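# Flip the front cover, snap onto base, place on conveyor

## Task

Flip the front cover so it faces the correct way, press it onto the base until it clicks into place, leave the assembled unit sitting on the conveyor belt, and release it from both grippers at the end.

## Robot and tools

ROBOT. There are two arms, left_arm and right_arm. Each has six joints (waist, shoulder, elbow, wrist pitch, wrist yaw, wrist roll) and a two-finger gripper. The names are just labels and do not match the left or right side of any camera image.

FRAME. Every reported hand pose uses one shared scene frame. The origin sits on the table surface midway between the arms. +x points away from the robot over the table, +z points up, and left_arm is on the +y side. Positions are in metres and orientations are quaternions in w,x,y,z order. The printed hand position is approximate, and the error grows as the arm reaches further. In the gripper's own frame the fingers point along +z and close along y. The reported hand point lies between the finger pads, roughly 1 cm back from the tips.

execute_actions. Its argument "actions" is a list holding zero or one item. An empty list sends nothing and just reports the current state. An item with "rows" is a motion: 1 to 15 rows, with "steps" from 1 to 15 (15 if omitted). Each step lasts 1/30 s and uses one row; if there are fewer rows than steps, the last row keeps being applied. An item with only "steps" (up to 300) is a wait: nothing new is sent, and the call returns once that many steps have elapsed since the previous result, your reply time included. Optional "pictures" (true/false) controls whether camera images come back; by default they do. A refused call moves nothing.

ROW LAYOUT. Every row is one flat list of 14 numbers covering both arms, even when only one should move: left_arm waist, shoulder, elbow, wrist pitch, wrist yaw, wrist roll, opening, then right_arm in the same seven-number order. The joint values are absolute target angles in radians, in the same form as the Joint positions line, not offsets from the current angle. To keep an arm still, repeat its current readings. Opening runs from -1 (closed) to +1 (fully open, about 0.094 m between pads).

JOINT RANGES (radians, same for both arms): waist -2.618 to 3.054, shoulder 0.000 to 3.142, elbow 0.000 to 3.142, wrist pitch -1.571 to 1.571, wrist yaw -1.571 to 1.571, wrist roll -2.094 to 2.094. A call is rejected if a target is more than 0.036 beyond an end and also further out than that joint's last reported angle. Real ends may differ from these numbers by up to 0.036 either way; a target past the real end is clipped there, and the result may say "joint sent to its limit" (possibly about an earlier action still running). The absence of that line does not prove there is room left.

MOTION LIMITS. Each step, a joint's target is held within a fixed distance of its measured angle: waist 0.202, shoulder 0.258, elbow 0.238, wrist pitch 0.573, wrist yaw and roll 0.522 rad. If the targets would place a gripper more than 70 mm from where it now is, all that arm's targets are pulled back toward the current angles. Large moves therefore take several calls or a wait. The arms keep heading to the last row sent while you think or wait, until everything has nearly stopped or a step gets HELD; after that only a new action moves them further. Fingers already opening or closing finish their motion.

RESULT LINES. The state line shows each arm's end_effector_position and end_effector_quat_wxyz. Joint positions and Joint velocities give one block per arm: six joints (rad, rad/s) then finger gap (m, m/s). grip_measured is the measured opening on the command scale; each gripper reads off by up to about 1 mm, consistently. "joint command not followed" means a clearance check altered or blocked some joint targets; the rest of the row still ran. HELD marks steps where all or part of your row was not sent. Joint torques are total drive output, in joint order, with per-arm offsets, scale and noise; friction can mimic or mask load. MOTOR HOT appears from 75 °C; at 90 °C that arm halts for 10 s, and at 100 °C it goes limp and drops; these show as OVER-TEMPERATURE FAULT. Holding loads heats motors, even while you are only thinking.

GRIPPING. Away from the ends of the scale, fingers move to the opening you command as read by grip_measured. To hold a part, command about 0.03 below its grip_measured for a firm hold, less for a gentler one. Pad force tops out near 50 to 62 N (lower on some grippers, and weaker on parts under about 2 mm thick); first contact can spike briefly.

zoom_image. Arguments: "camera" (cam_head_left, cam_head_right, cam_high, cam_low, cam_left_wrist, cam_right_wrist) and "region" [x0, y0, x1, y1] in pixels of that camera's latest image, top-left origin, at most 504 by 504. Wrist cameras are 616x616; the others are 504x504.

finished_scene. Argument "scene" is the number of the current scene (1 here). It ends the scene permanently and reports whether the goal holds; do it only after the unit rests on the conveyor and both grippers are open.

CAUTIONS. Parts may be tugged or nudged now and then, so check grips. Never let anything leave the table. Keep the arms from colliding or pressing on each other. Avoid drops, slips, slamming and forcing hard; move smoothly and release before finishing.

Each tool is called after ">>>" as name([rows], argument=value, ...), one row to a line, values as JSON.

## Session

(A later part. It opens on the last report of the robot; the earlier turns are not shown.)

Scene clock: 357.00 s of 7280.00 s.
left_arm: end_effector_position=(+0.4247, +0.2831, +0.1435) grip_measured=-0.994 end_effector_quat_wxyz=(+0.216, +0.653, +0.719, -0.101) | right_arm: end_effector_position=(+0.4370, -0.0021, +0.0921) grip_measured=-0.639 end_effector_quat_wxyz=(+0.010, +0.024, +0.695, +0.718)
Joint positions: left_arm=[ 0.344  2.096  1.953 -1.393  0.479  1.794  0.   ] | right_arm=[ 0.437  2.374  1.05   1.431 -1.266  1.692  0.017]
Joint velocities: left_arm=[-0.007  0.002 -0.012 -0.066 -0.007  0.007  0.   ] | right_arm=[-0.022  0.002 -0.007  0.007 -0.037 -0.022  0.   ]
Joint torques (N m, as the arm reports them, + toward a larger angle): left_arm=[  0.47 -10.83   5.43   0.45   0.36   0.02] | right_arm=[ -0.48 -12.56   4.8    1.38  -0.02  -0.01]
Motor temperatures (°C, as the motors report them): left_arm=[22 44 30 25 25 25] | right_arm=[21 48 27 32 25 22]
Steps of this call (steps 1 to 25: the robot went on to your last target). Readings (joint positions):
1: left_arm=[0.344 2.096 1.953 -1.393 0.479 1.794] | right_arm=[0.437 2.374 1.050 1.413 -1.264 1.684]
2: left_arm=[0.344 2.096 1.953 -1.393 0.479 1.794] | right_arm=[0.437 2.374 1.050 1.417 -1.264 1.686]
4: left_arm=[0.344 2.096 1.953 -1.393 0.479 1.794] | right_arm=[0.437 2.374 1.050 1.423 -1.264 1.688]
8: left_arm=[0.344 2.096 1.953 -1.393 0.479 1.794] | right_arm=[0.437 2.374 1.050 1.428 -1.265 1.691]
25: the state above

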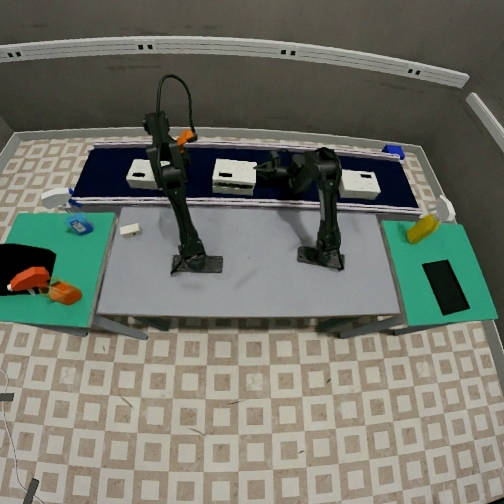

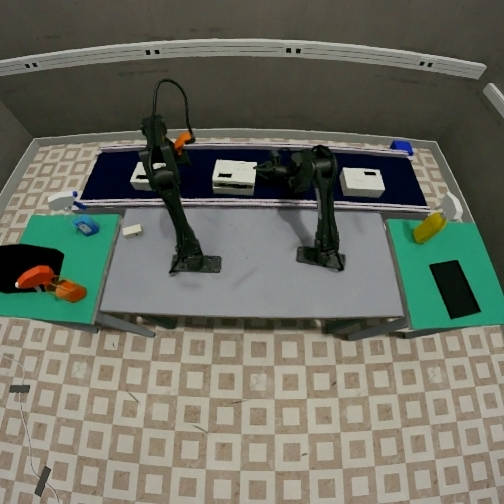

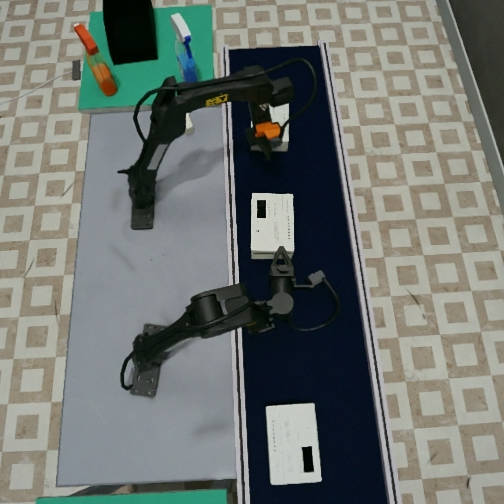

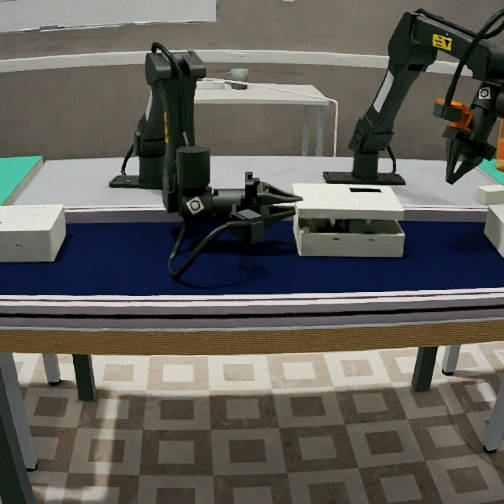

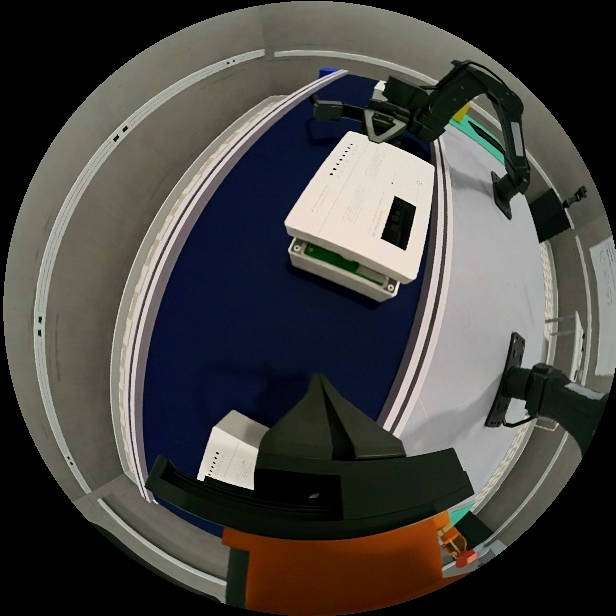

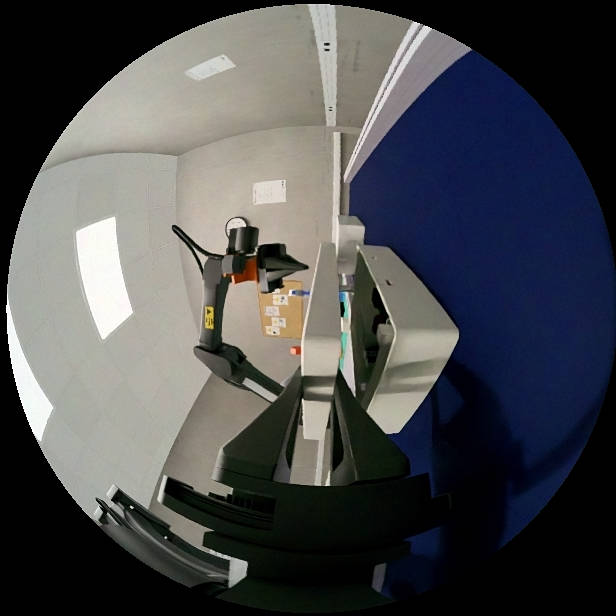

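>>> execute_actions([
  {"rows":[[0.35,2.08,1.95,-1.41,0.5,1.8,-1,0.456,2.38,1.05,1.48,-1.24,1.68,-0.68],[0.35,2.08,1.95,-1.41,0.5,1.8,-1,0.456,2.385,1.05,1.49,-1.24,1.68,-0.68],[0.35,2.08,1.95,-1.41,0.5,1.8,-1,0.456,2.39,1.05,1.495,-1.24,1.675,-0.68],[0.35,2.08,1.95,-1.41,0.5,1.8,-1,0.455,2.396,1.05,1.5,-1.24,1.675,-0.68],[0.35,2.08,1.95,-1.41,0.5,1.8,-1,0.455,2.404,1.05,1.5,-1.24,1.675,-0.68]]},
], pictures=false)

>>> execute_actions([
  {"steps":20},
])

>>> zoom_image(camera="cam_low", region=[250, 160, 430, 280])

>>> zoom_image(camera="cam_left_wrist", region=[260, 140, 460, 320])

>>> zoom_image(camera="cam_right_wrist", region=[270, 220, 490, 450])

Scene clock: 367.50 s of 7280.00 s.
left_arm: end_effector_position=(+0.4247, +0.2831, +0.1435) grip_measured=-0.994 end_effector_quat_wxyz=(+0.216, +0.653, +0.719, -0.101) | right_arm: end_effector_position=(+0.4347, +0.0017, +0.0822) grip_measured=-0.639 end_effector_quat_wxyz=(+0.010, +0.024, +0.695, +0.718)
Joint positions: left_arm=[ 0.344  2.096  1.953 -1.393  0.479  1.794  0.   ] | right_arm=[ 0.448  2.406  1.05   1.459 -1.254  1.69   0.017]
Joint velocities: left_arm=[-0.002 -0.002 -0.007 -0.037 -0.051  0.051 -0.   ] | right_arm=[-0.022  0.017  0.007  0.051  0.007 -0.066  0.   ]
Joint torques (N m, as the arm reports them, + toward a larger angle): left_arm=[  0.47 -10.83   5.42   0.45   0.36   0.02] | right_arm=[  0.58 -12.37   5.14   1.41   0.16  -0.1 ]
Motor temperatures (°C, as the motors report them): left_arm=[22 43 29 25 25 25] | right_arm=[21 48 27 32 25 22]
Steps of this call (steps 1 to 15: the robot went on to your last target; steps 16 to 90: nothing new was sent; then 7.00 s passed at rest; steps 91 to 105: all 15 steps of this action). Readings (joint positions):
91: left_arm=[0.344 2.096 1.953 -1.393 0.479 1.794] | right_arm=[0.438 2.374 1.050 1.432 -1.264 1.692]
92: left_arm=[0.344 2.096 1.953 -1.393 0.479 1.794] | right_arm=[0.439 2.376 1.050 1.436 -1.261 1.692]
94: left_arm=[0.344 2.096 1.953 -1.393 0.479 1.794] | right_arm=[0.444 2.380 1.050 1.447 -1.258 1.691]
98: left_arm=[0.344 2.096 1.953 -1.393 0.479 1.794] | right_arm=[0.448 2.400 1.050 1.456 -1.256 1.690]
105: the state above

Scene clock: 368.17 s of 7280.00 s.
left_arm: end_effector_position=(+0.4247, +0.2831, +0.1435) grip_measured=-0.994 end_effector_quat_wxyz=(+0.216, +0.653, +0.719, -0.101) | right_arm: end_effector_position=(+0.4348, +0.0017, +0.0824) grip_measured=-0.639 end_effector_quat_wxyz=(+0.011, +0.024, +0.695, +0.718)
Joint positions: left_arm=[ 0.344  2.096  1.953 -1.393  0.479  1.794  0.   ] | right_arm=[ 0.448  2.406  1.05   1.461 -1.253  1.689  0.017]
Joint velocities: left_arm=[ 0.012  0.022  0.012  0.022 -0.037 -0.022 -0.001] | right_arm=[ 0.002 -0.002  0.007 -0.066 -0.037  0.007  0.   ]
Joint torques (N m, as the arm reports them, + toward a larger angle): left_arm=[  0.48 -10.83   5.41   0.45   0.36   0.03] | right_arm=[  0.58 -12.38   5.14   1.4    0.16  -0.12]
Motor temperatures (°C, as the motors report them): left_arm=[22 43 29 25 25 25] | right_arm=[21 48 27 32 25 22]
Steps of this call (steps 1 to 15: the robot went on to your last target; steps 16 to 20: nothing new was sent). Readings (joint positions):
1: left_arm=[0.344 2.096 1.953 -1.393 0.479 1.794] | right_arm=[0.448 2.406 1.050 1.460 -1.254 1.690]
2: left_arm=[0.344 2.096 1.953 -1.393 0.479 1.794] | right_arm=[0.448 2.406 1.050 1.460 -1.254 1.689]
4: left_arm=[0.344 2.096 1.953 -1.393 0.479 1.794] | right_arm=[0.448 2.406 1.050 1.460 -1.254 1.689]
8: left_arm=[0.344 2.096 1.953 -1.393 0.479 1.794] | right_arm=[0.448 2.406 1.050 1.461 -1.253 1.689]
20: the state above
All arms were judged still, so your last target was given up. Only a new action makes them travel on or press farther. Fingers that are still opening or closing keep moving.

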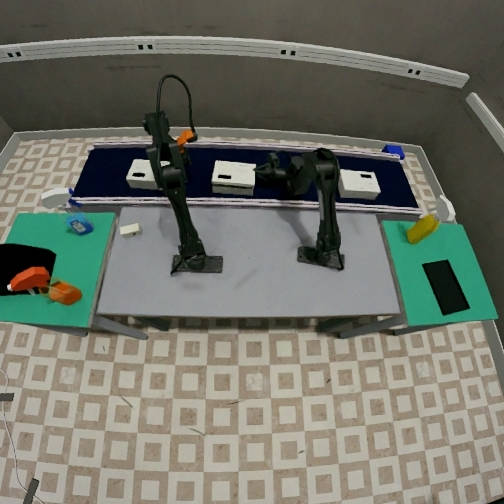

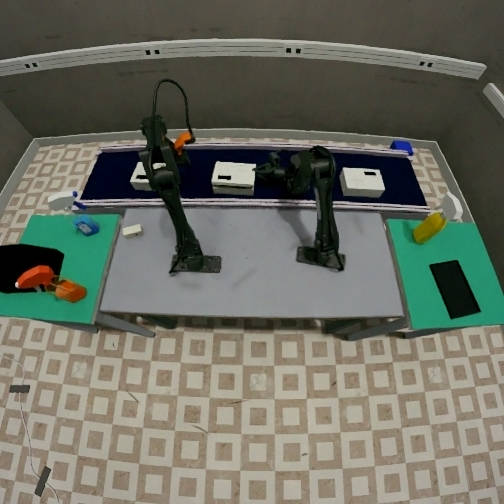

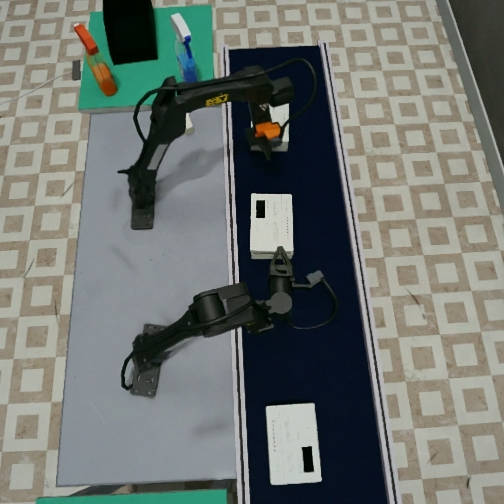

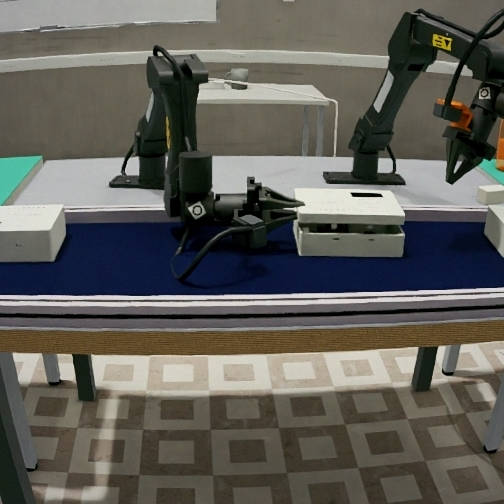

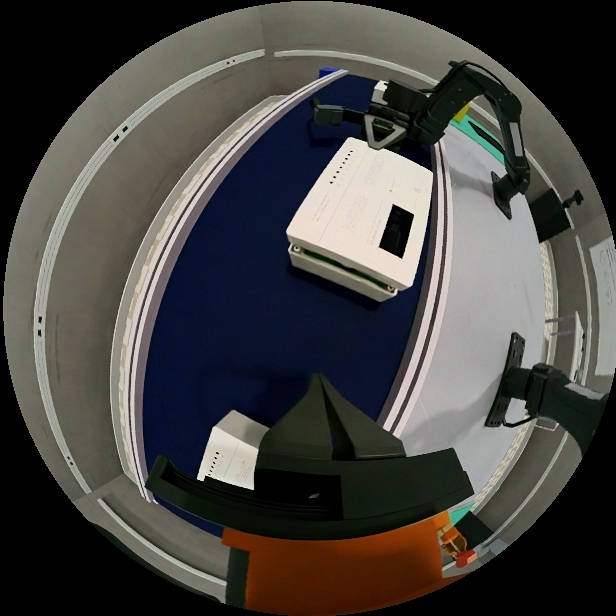

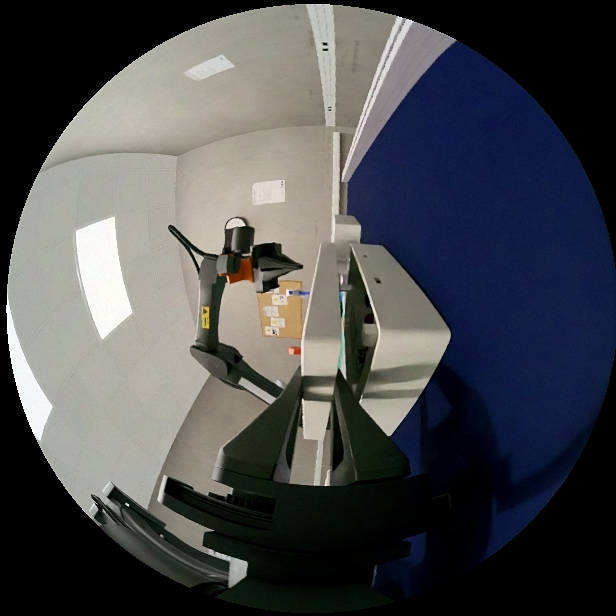

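Region (250, 160, 430, 280) of cam_low's 504x504 image, scaled by 2.800, with more detail than that image has.

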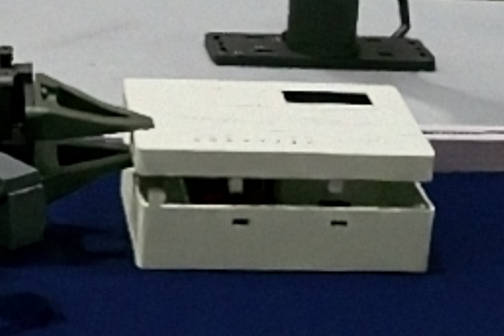

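Region (260, 140, 460, 320) of cam_left_wrist's 616x616 image, scaled by 2.520, with more detail than that image has; it fills the top 454 rows of this view, and the rest is white.

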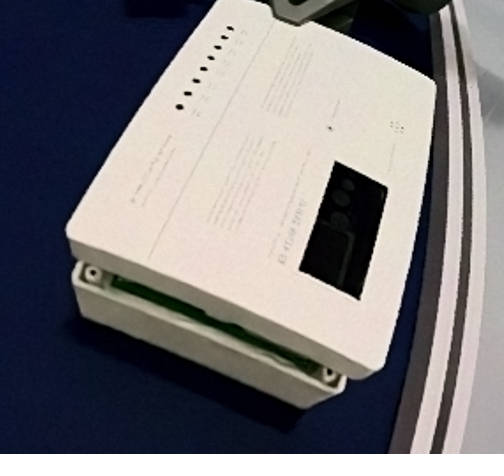

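Region (270, 220, 490, 450) of cam_right_wrist's 616x616 image, scaled by 2.191, with more detail than that image has; it fills the left 482 columns of this view, and the rest is white.

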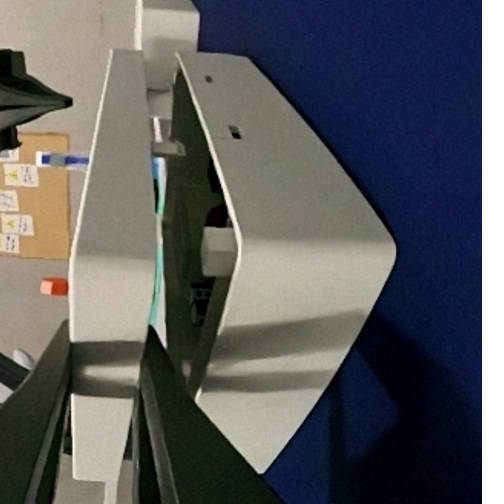

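>>> execute_actions(actions=[])

Scene clock: 389.77 s of 7280.00 s.
left_arm: end_effector_position=(+0.4247, +0.2831, +0.1435) grip_measured=-0.994 end_effector_quat_wxyz=(+0.216, +0.653, +0.719, -0.101) | right_arm: end_effector_position=(+0.4348, +0.0017, +0.0824) grip_measured=-0.639 end_effector_quat_wxyz=(+0.011, +0.024, +0.695, +0.718)
Joint positions: left_arm=[ 0.344  2.096  1.953 -1.393  0.479  1.794  0.   ] | right_arm=[ 0.448  2.406  1.05   1.461 -1.253  1.689  0.017]
Joint velocities: left_arm=[-0.012  0.002 -0.022  0.007 -0.051 -0.095  0.001] | right_arm=[ 0.012 -0.002  0.007  0.066  0.037 -0.066  0.001]
Joint torques (N m, as the arm reports them, + toward a larger angle): left_arm=[  0.47 -10.85   5.42   0.45   0.36   0.03] | right_arm=[  0.57 -12.38   5.14   1.4    0.16  -0.11]
Motor temperatures (°C, as the motors report them): left_arm=[22 43 29 25 25 25] | right_arm=[21 49 26 33 25 22]
Steps of this call (steps 1 to 90: nothing new was sent; then 18.60 s passed at rest). Readings (joint positions):
1: left_arm=[0.344 2.096 1.953 -1.393 0.479 1.794] | right_arm=[0.448 2.406 1.050 1.461 -1.253 1.689]
2: left_arm=[0.344 2.096 1.953 -1.393 0.479 1.794] | right_arm=[0.448 2.406 1.050 1.461 -1.253 1.689]
4: left_arm=[0.344 2.096 1.953 -1.393 0.479 1.794] | right_arm=[0.448 2.406 1.050 1.461 -1.253 1.689]
8: left_arm=[0.344 2.096 1.953 -1.393 0.479 1.794] | right_arm=[0.448 2.406 1.050 1.461 -1.253 1.689]
90: the state above

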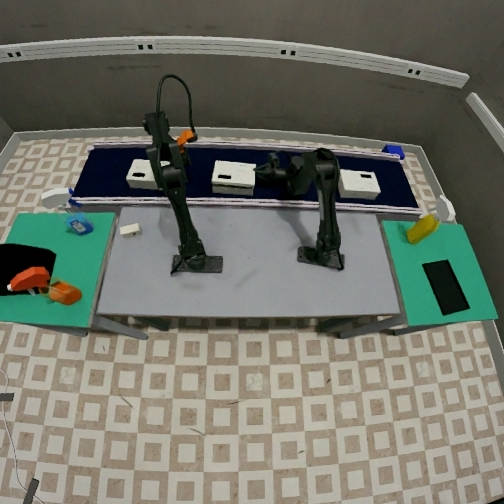

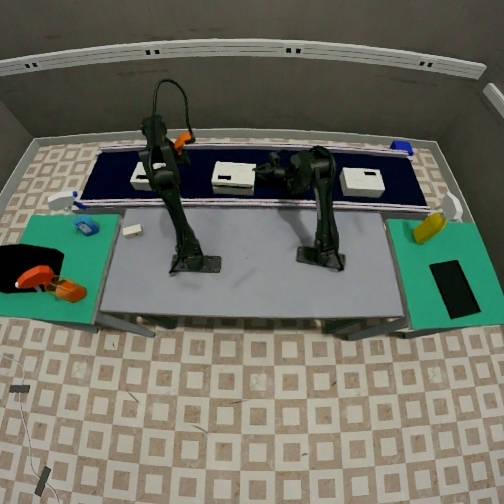

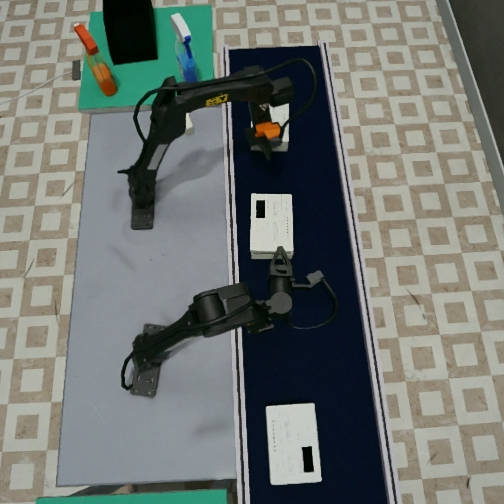

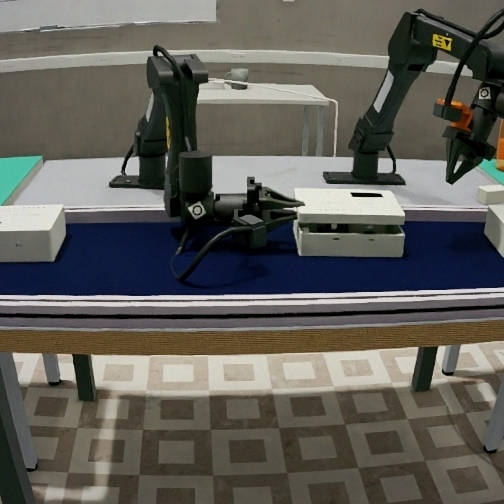

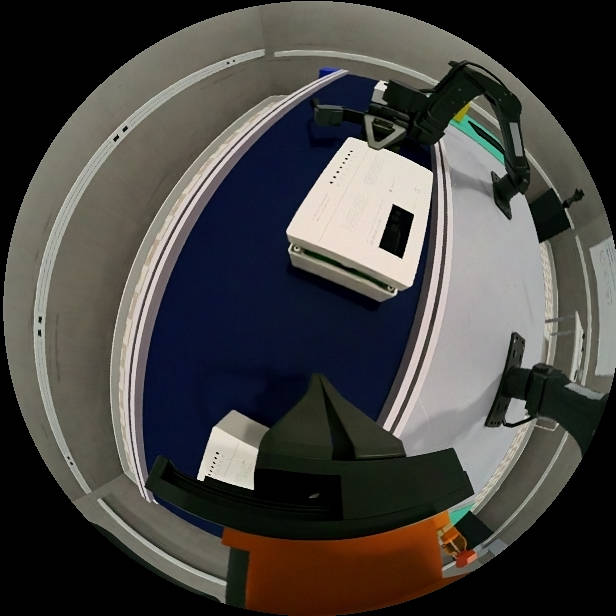

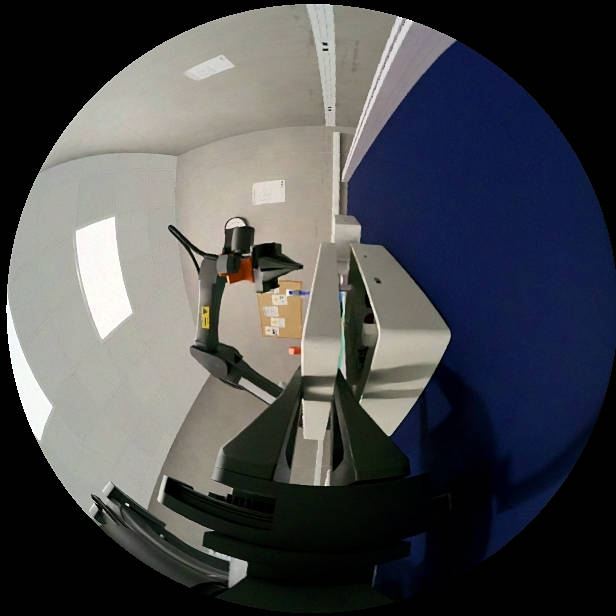

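>>> execute_actions([
  {"rows":[[0.35,2.08,1.95,-1.41,0.5,1.8,-1,0.455,2.404,1.06,1.49,-1.24,1.675,-0.68],[0.35,2.08,1.95,-1.41,0.5,1.8,-1,0.455,2.404,1.06,1.49,-1.24,1.675,-0.68],[0.35,2.08,1.95,-1.41,0.5,1.8,-1,0.455,2.404,1.07,1.48,-1.24,1.675,-0.68],[0.35,2.08,1.95,-1.41,0.5,1.8,-1,0.455,2.404,1.07,1.48,-1.24,1.675,-0.68],[0.35,2.08,1.95,-1.41,0.5,1.8,-1,0.455,2.404,1.08,1.47,-1.24,1.675,-0.68],[0.35,2.08,1.95,-1.41,0.5,1.8,-1,0.455,2.404,1.08,1.47,-1.24,1.675,-0.68],[0.35,2.08,1.95,-1.41,0.5,1.8,-1,0.455,2.404,1.09,1.46,-1.24,1.675,-0.68]]},
], pictures=false)

>>> execute_actions([
  {"steps":20},
])

>>> zoom_image(camera="cam_right_wrist", region=[270,200,480,450])

>>> zoom_image(camera="cam_left_wrist", region=[260,120,460,320])

>>> zoom_image(camera="cam_low", region=[250,160,430,280])

Scene clock: 399.50 s of 7280.00 s.
left_arm: end_effector_position=(+0.4247, +0.2831, +0.1435) grip_measured=-0.994 end_effector_quat_wxyz=(+0.216, +0.653, +0.719, -0.101) | right_arm: end_effector_position=(+0.4381, +0.0025, +0.0851) grip_measured=-0.639 end_effector_quat_wxyz=(+0.014, +0.021, +0.694, +0.719)
Joint positions: left_arm=[ 0.344  2.096  1.953 -1.393  0.479  1.794  0.   ] | right_arm=[ 0.448  2.406  1.065  1.454 -1.252  1.689  0.017]
Joint velocities: left_arm=[-0.012 -0.007 -0.017  0.022  0.051 -0.022 -0.001] | right_arm=[-0.002 -0.002  0.002 -0.066  0.007  0.007 -0.001]
Joint torques (N m, as the arm reports them, + toward a larger angle): left_arm=[  0.47 -10.82   5.42   0.45   0.36   0.03] | right_arm=[  0.6  -12.54   7.65   1.14   0.18  -0.12]
Motor temperatures (°C, as the motors report them): left_arm=[22 44 29 25 25 25] | right_arm=[21 49 26 33 25 22]
Steps of this call (steps 1 to 90: nothing new was sent; then 6.23 s passed at rest; steps 91 to 105: all 15 steps of this action). Readings (joint positions):
91: left_arm=[0.344 2.096 1.953 -1.393 0.479 1.794] | right_arm=[0.448 2.406 1.050 1.461 -1.253 1.689]
92: left_arm=[0.344 2.096 1.953 -1.393 0.479 1.794] | right_arm=[0.448 2.406 1.050 1.461 -1.253 1.689]
94: left_arm=[0.344 2.096 1.953 -1.393 0.479 1.794] | right_arm=[0.448 2.406 1.050 1.461 -1.253 1.689]
98: left_arm=[0.344 2.096 1.953 -1.393 0.479 1.794] | right_arm=[0.448 2.406 1.055 1.457 -1.253 1.689]
105: the state above

Scene clock: 400.17 s of 7280.00 s.
left_arm: end_effector_position=(+0.4247, +0.2831, +0.1435) grip_measured=-0.994 end_effector_quat_wxyz=(+0.216, +0.653, +0.719, -0.101) | right_arm: end_effector_position=(+0.4381, +0.0025, +0.0850) grip_measured=-0.639 end_effector_quat_wxyz=(+0.014, +0.022, +0.694, +0.719)
Joint positions: left_arm=[ 0.344  2.096  1.953 -1.393  0.479  1.794  0.   ] | right_arm=[ 0.448  2.406  1.065  1.453 -1.252  1.689  0.017]
Joint velocities: left_arm=[-0.002 -0.012  0.022 -0.007 -0.007 -0.066  0.   ] | right_arm=[-0.017 -0.002  0.002 -0.022  0.051 -0.066  0.   ]
Joint torques (N m, as the arm reports them, + toward a larger angle): left_arm=[  0.47 -10.84   5.41   0.45   0.36   0.03] | right_arm=[  0.58 -12.46   7.68   1.12   0.15  -0.11]
Motor temperatures (°C, as the motors report them): left_arm=[22 44 29 25 25 25] | right_arm=[21 49 26 33 25 22]
Steps of this call (steps 1 to 15: the robot went on to your last target; steps 16 to 20: nothing new was sent). Readings (joint positions):
1: left_arm=[0.344 2.096 1.953 -1.393 0.479 1.794] | right_arm=[0.448 2.406 1.065 1.454 -1.252 1.689]
2: left_arm=[0.344 2.096 1.953 -1.393 0.479 1.794] | right_arm=[0.448 2.406 1.065 1.454 -1.252 1.689]
4: left_arm=[0.344 2.096 1.953 -1.393 0.479 1.794] | right_arm=[0.448 2.406 1.065 1.453 -1.252 1.689]
8: left_arm=[0.344 2.096 1.953 -1.393 0.479 1.794] | right_arm=[0.448 2.406 1.065 1.453 -1.252 1.689]
20: the state above
All arms were judged still, so your last target was given up. Only a new action makes them travel on or press farther. Fingers that are still opening or closing keep moving.

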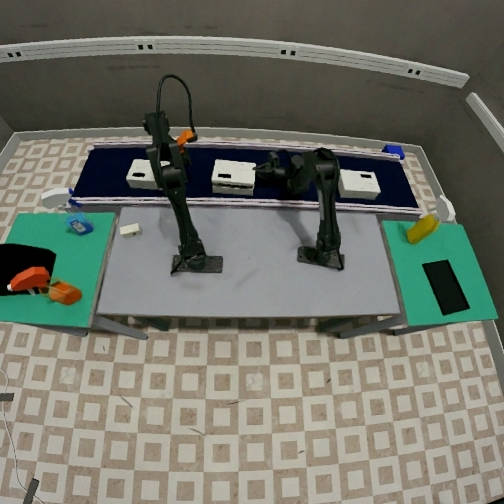

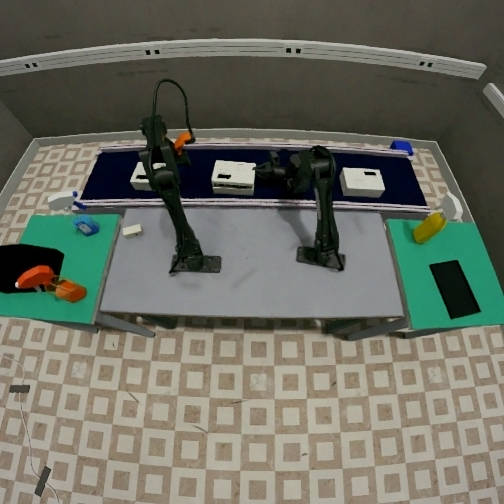

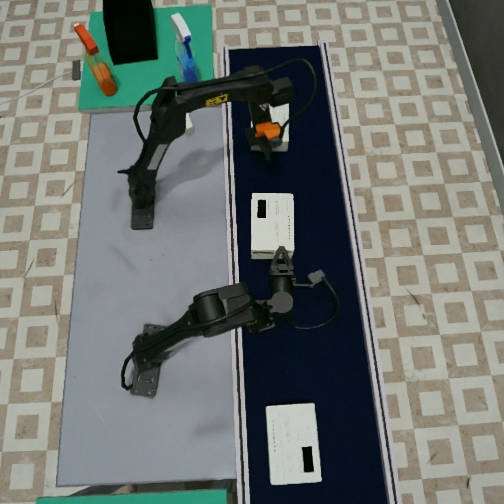

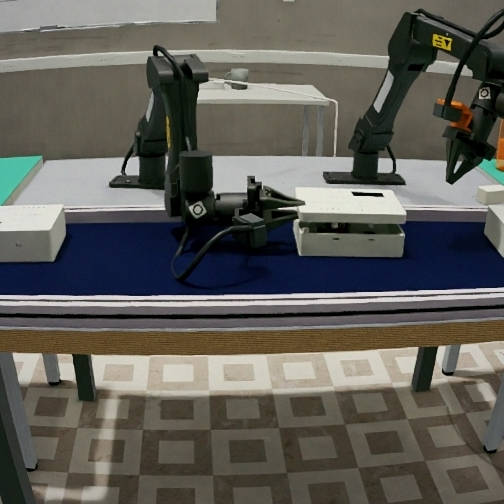

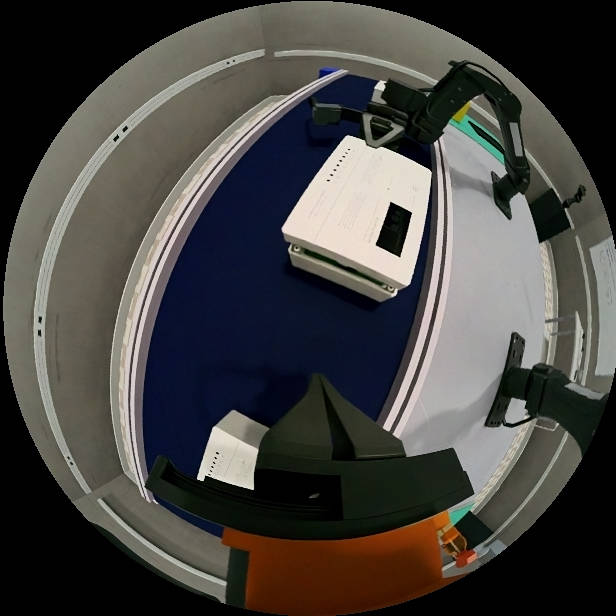

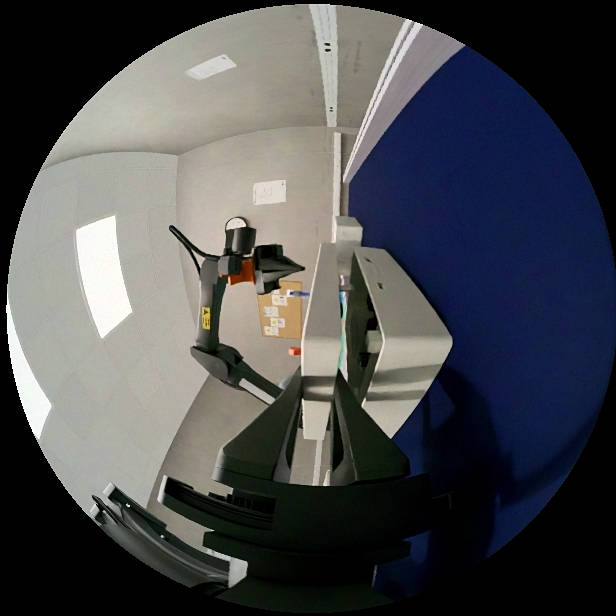

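Region (270, 200, 480, 450) of cam_right_wrist's 616x616 image, scaled by 2.016, with more detail than that image has; it fills the left 423 columns of this view, and the rest is white.

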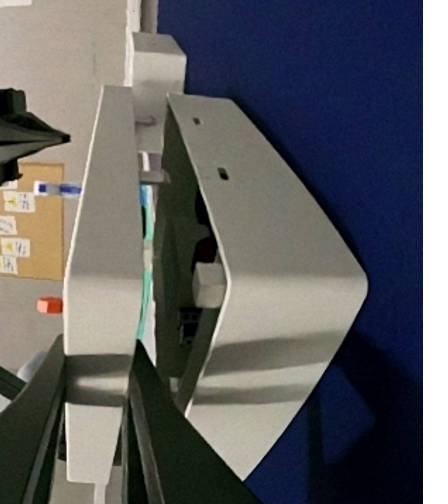

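Region (260, 120, 460, 320) of cam_left_wrist's 616x616 image, scaled by 2.520, with more detail than that image has.

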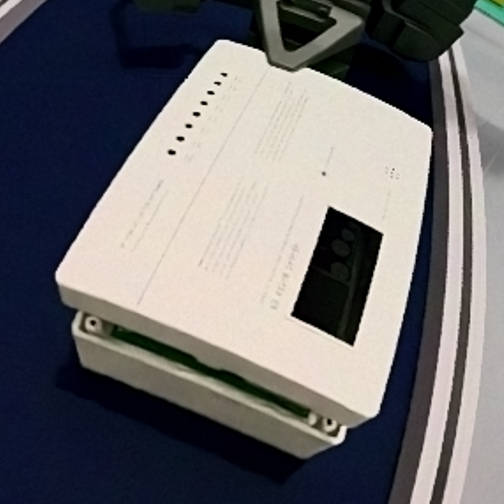

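Region (250, 160, 430, 280) of cam_low's 504x504 image, scaled by 2.800, with more detail than that image has.

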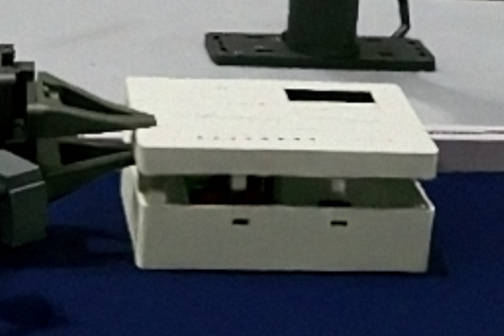

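>>> execute_actions([
  {"rows":[[0.35,2.08,1.95,-1.41,0.5,1.8,-1,0.455,2.404,1.09,1.46,-1.25,1.675,-0.68],[0.35,2.08,1.95,-1.41,0.5,1.8,-1,0.455,2.408,1.093,1.47,-1.26,1.675,-0.68],[0.35,2.08,1.95,-1.41,0.5,1.8,-1,0.455,2.412,1.096,1.48,-1.27,1.675,-0.68],[0.35,2.08,1.95,-1.41,0.5,1.8,-1,0.455,2.416,1.099,1.49,-1.275,1.675,-0.68],[0.35,2.08,1.95,-1.41,0.5,1.8,-1,0.455,2.42,1.102,1.49,-1.28,1.675,-0.68],[0.35,2.08,1.95,-1.41,0.5,1.8,-1,0.455,2.422,1.104,1.49,-1.285,1.675,-0.68]]},
], pictures=false)

>>> execute_actions([
  {"steps":20},
])

>>> zoom_image(camera="cam_right_wrist", region=[270,200,480,450])

>>> zoom_image(camera="cam_left_wrist", region=[260,120,460,320])

>>> zoom_image(camera="cam_low", region=[250,160,430,280])

Scene clock: 410.57 s of 7280.00 s.
left_arm: end_effector_position=(+0.4247, +0.2831, +0.1435) grip_measured=-0.994 end_effector_quat_wxyz=(+0.216, +0.653, +0.719, -0.101) | right_arm: end_effector_position=(+0.4358, +0.0033, +0.0813) grip_measured=-0.639 end_effector_quat_wxyz=(+0.005, +0.013, +0.696, +0.718)
Joint positions: left_arm=[ 0.344  2.096  1.953 -1.393  0.479  1.794  0.   ] | right_arm=[ 0.448  2.421  1.078  1.454 -1.277  1.689  0.017]
Joint velocities: left_arm=[-0.002  0.017 -0.012  0.081 -0.007  0.007  0.   ] | right_arm=[ 0.002 -0.007 -0.007  0.022  0.051 -0.007 -0.001]
Joint torques (N m, as the arm reports them, + toward a larger angle): left_arm=[  0.49 -10.83   5.4    0.45   0.36   0.03] | right_arm=[  0.57 -12.23   7.79   1.35  -0.02  -0.11]
Motor temperatures (°C, as the motors report them): left_arm=[22 44 29 25 25 25] | right_arm=[21 49 27 32 25 22]
Steps of this call (steps 1 to 90: nothing new was sent; then 6.90 s passed at rest; steps 91 to 105: all 15 steps of this action). Readings (joint positions):
91: left_arm=[0.344 2.096 1.953 -1.393 0.479 1.794] | right_arm=[0.448 2.406 1.065 1.453 -1.252 1.689]
92: left_arm=[0.344 2.096 1.953 -1.393 0.479 1.794] | right_arm=[0.448 2.406 1.065 1.453 -1.252 1.689]
94: left_arm=[0.344 2.096 1.953 -1.393 0.479 1.794] | right_arm=[0.448 2.406 1.065 1.453 -1.256 1.689]
98: left_arm=[0.344 2.096 1.953 -1.393 0.479 1.794] | right_arm=[0.448 2.416 1.077 1.454 -1.269 1.689]
105: the state above

Scene clock: 411.23 s of 7280.00 s.
left_arm: end_effector_position=(+0.4247, +0.2831, +0.1435) grip_measured=-0.994 end_effector_quat_wxyz=(+0.216, +0.653, +0.719, -0.101) | right_arm: end_effector_position=(+0.4355, +0.0033, +0.0813) grip_measured=-0.639 end_effector_quat_wxyz=(+0.005, +0.012, +0.696, +0.718)
Joint positions: left_arm=[ 0.344  2.096  1.953 -1.393  0.479  1.794  0.   ] | right_arm=[ 0.448  2.421  1.078  1.454 -1.279  1.689  0.017]
Joint velocities: left_arm=[-0.002  0.007  0.007 -0.022 -0.022  0.022 -0.   ] | right_arm=[-0.002  0.002 -0.002  0.007  0.022 -0.022  0.   ]
Joint torques (N m, as the arm reports them, + toward a larger angle): left_arm=[  0.48 -10.84   5.42   0.45   0.36   0.02] | right_arm=[  0.58 -12.22   7.77   1.35  -0.01  -0.11]
Motor temperatures (°C, as the motors report them): left_arm=[22 44 29 25 25 25] | right_arm=[21 50 27 32 25 22]
Steps of this call (steps 1 to 15: the robot went on to your last target; steps 16 to 20: nothing new was sent). Readings (joint positions):
1: left_arm=[0.344 2.096 1.953 -1.393 0.479 1.794] | right_arm=[0.448 2.421 1.078 1.454 -1.277 1.689]
2: left_arm=[0.344 2.096 1.953 -1.393 0.479 1.794] | right_arm=[0.448 2.421 1.078 1.454 -1.278 1.689]
4: left_arm=[0.344 2.096 1.953 -1.393 0.479 1.794] | right_arm=[0.448 2.421 1.078 1.454 -1.278 1.689]
8: left_arm=[0.344 2.096 1.953 -1.393 0.479 1.794] | right_arm=[0.448 2.421 1.078 1.454 -1.278 1.689]
20: the state above
All arms were judged still, so your last target was given up. Only a new action makes them travel on or press farther. Fingers that are still opening or closing keep moving.

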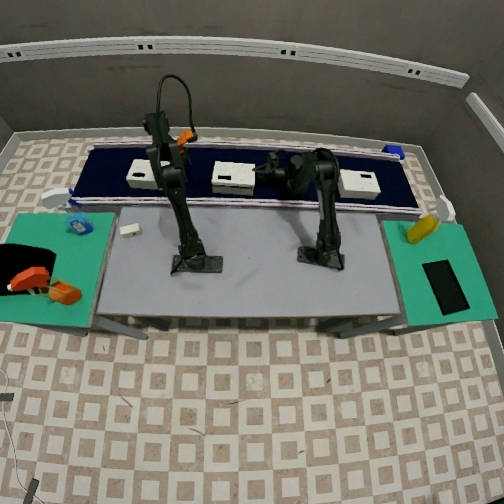

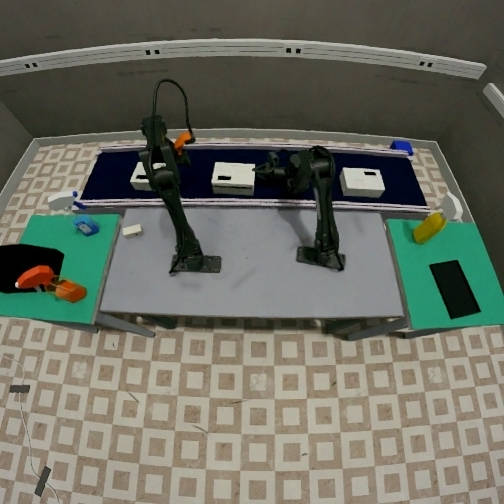

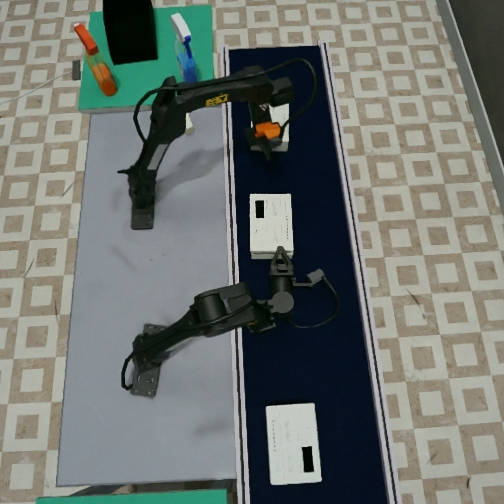

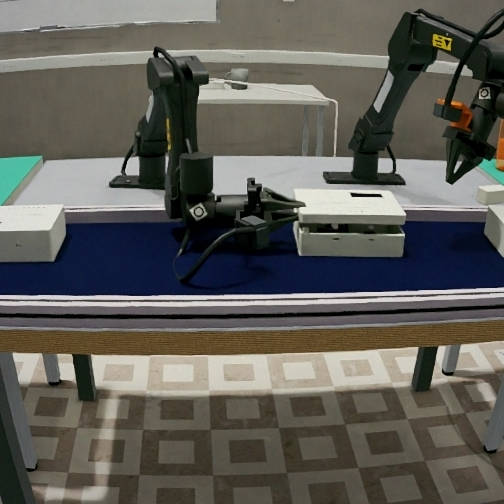

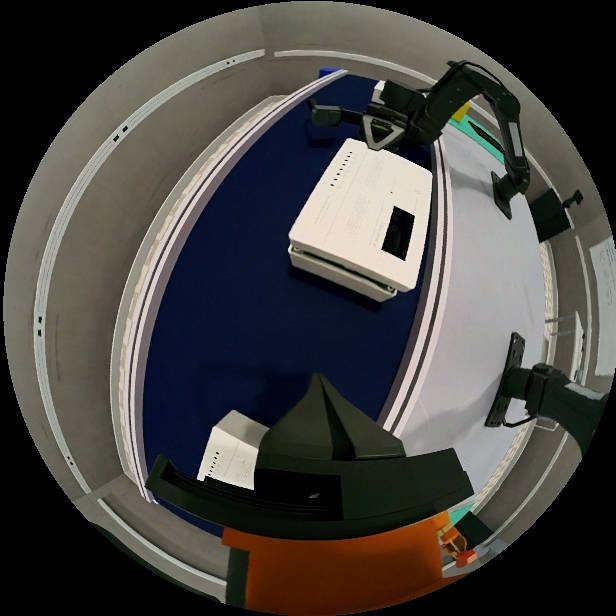

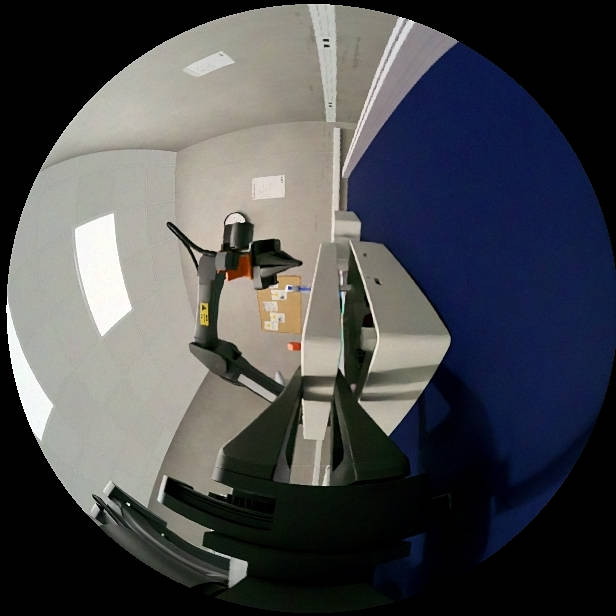

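Region (270, 200, 480, 450) of cam_right_wrist's 616x616 image, scaled by 2.016, with more detail than that image has; it fills the left 423 columns of this view, and the rest is white.

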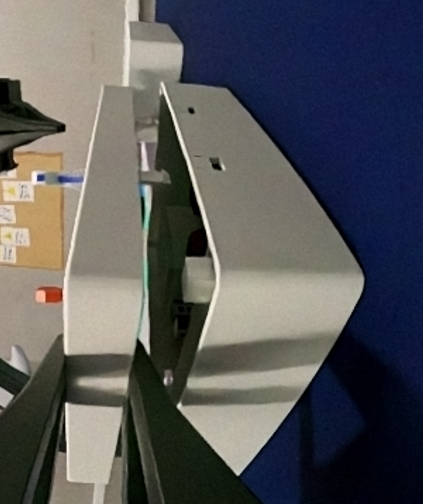

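Region (260, 120, 460, 320) of cam_left_wrist's 616x616 image, scaled by 2.520, with more detail than that image has.

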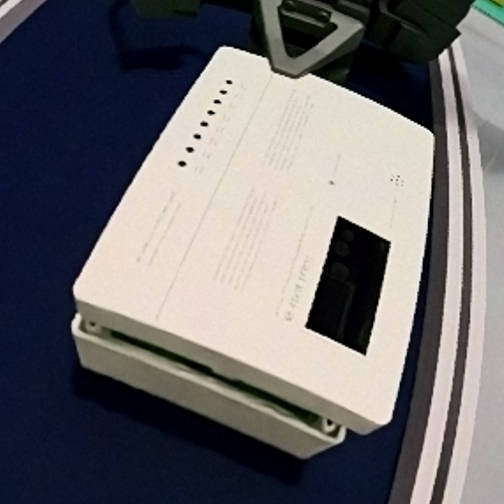

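Region (250, 160, 430, 280) of cam_low's 504x504 image, scaled by 2.800, with more detail than that image has.

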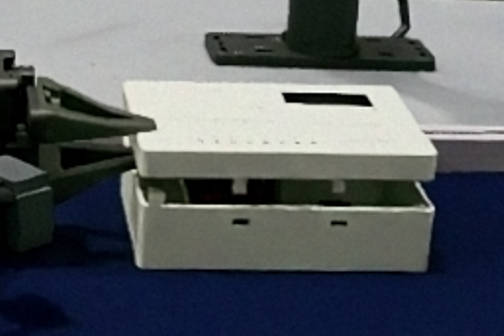

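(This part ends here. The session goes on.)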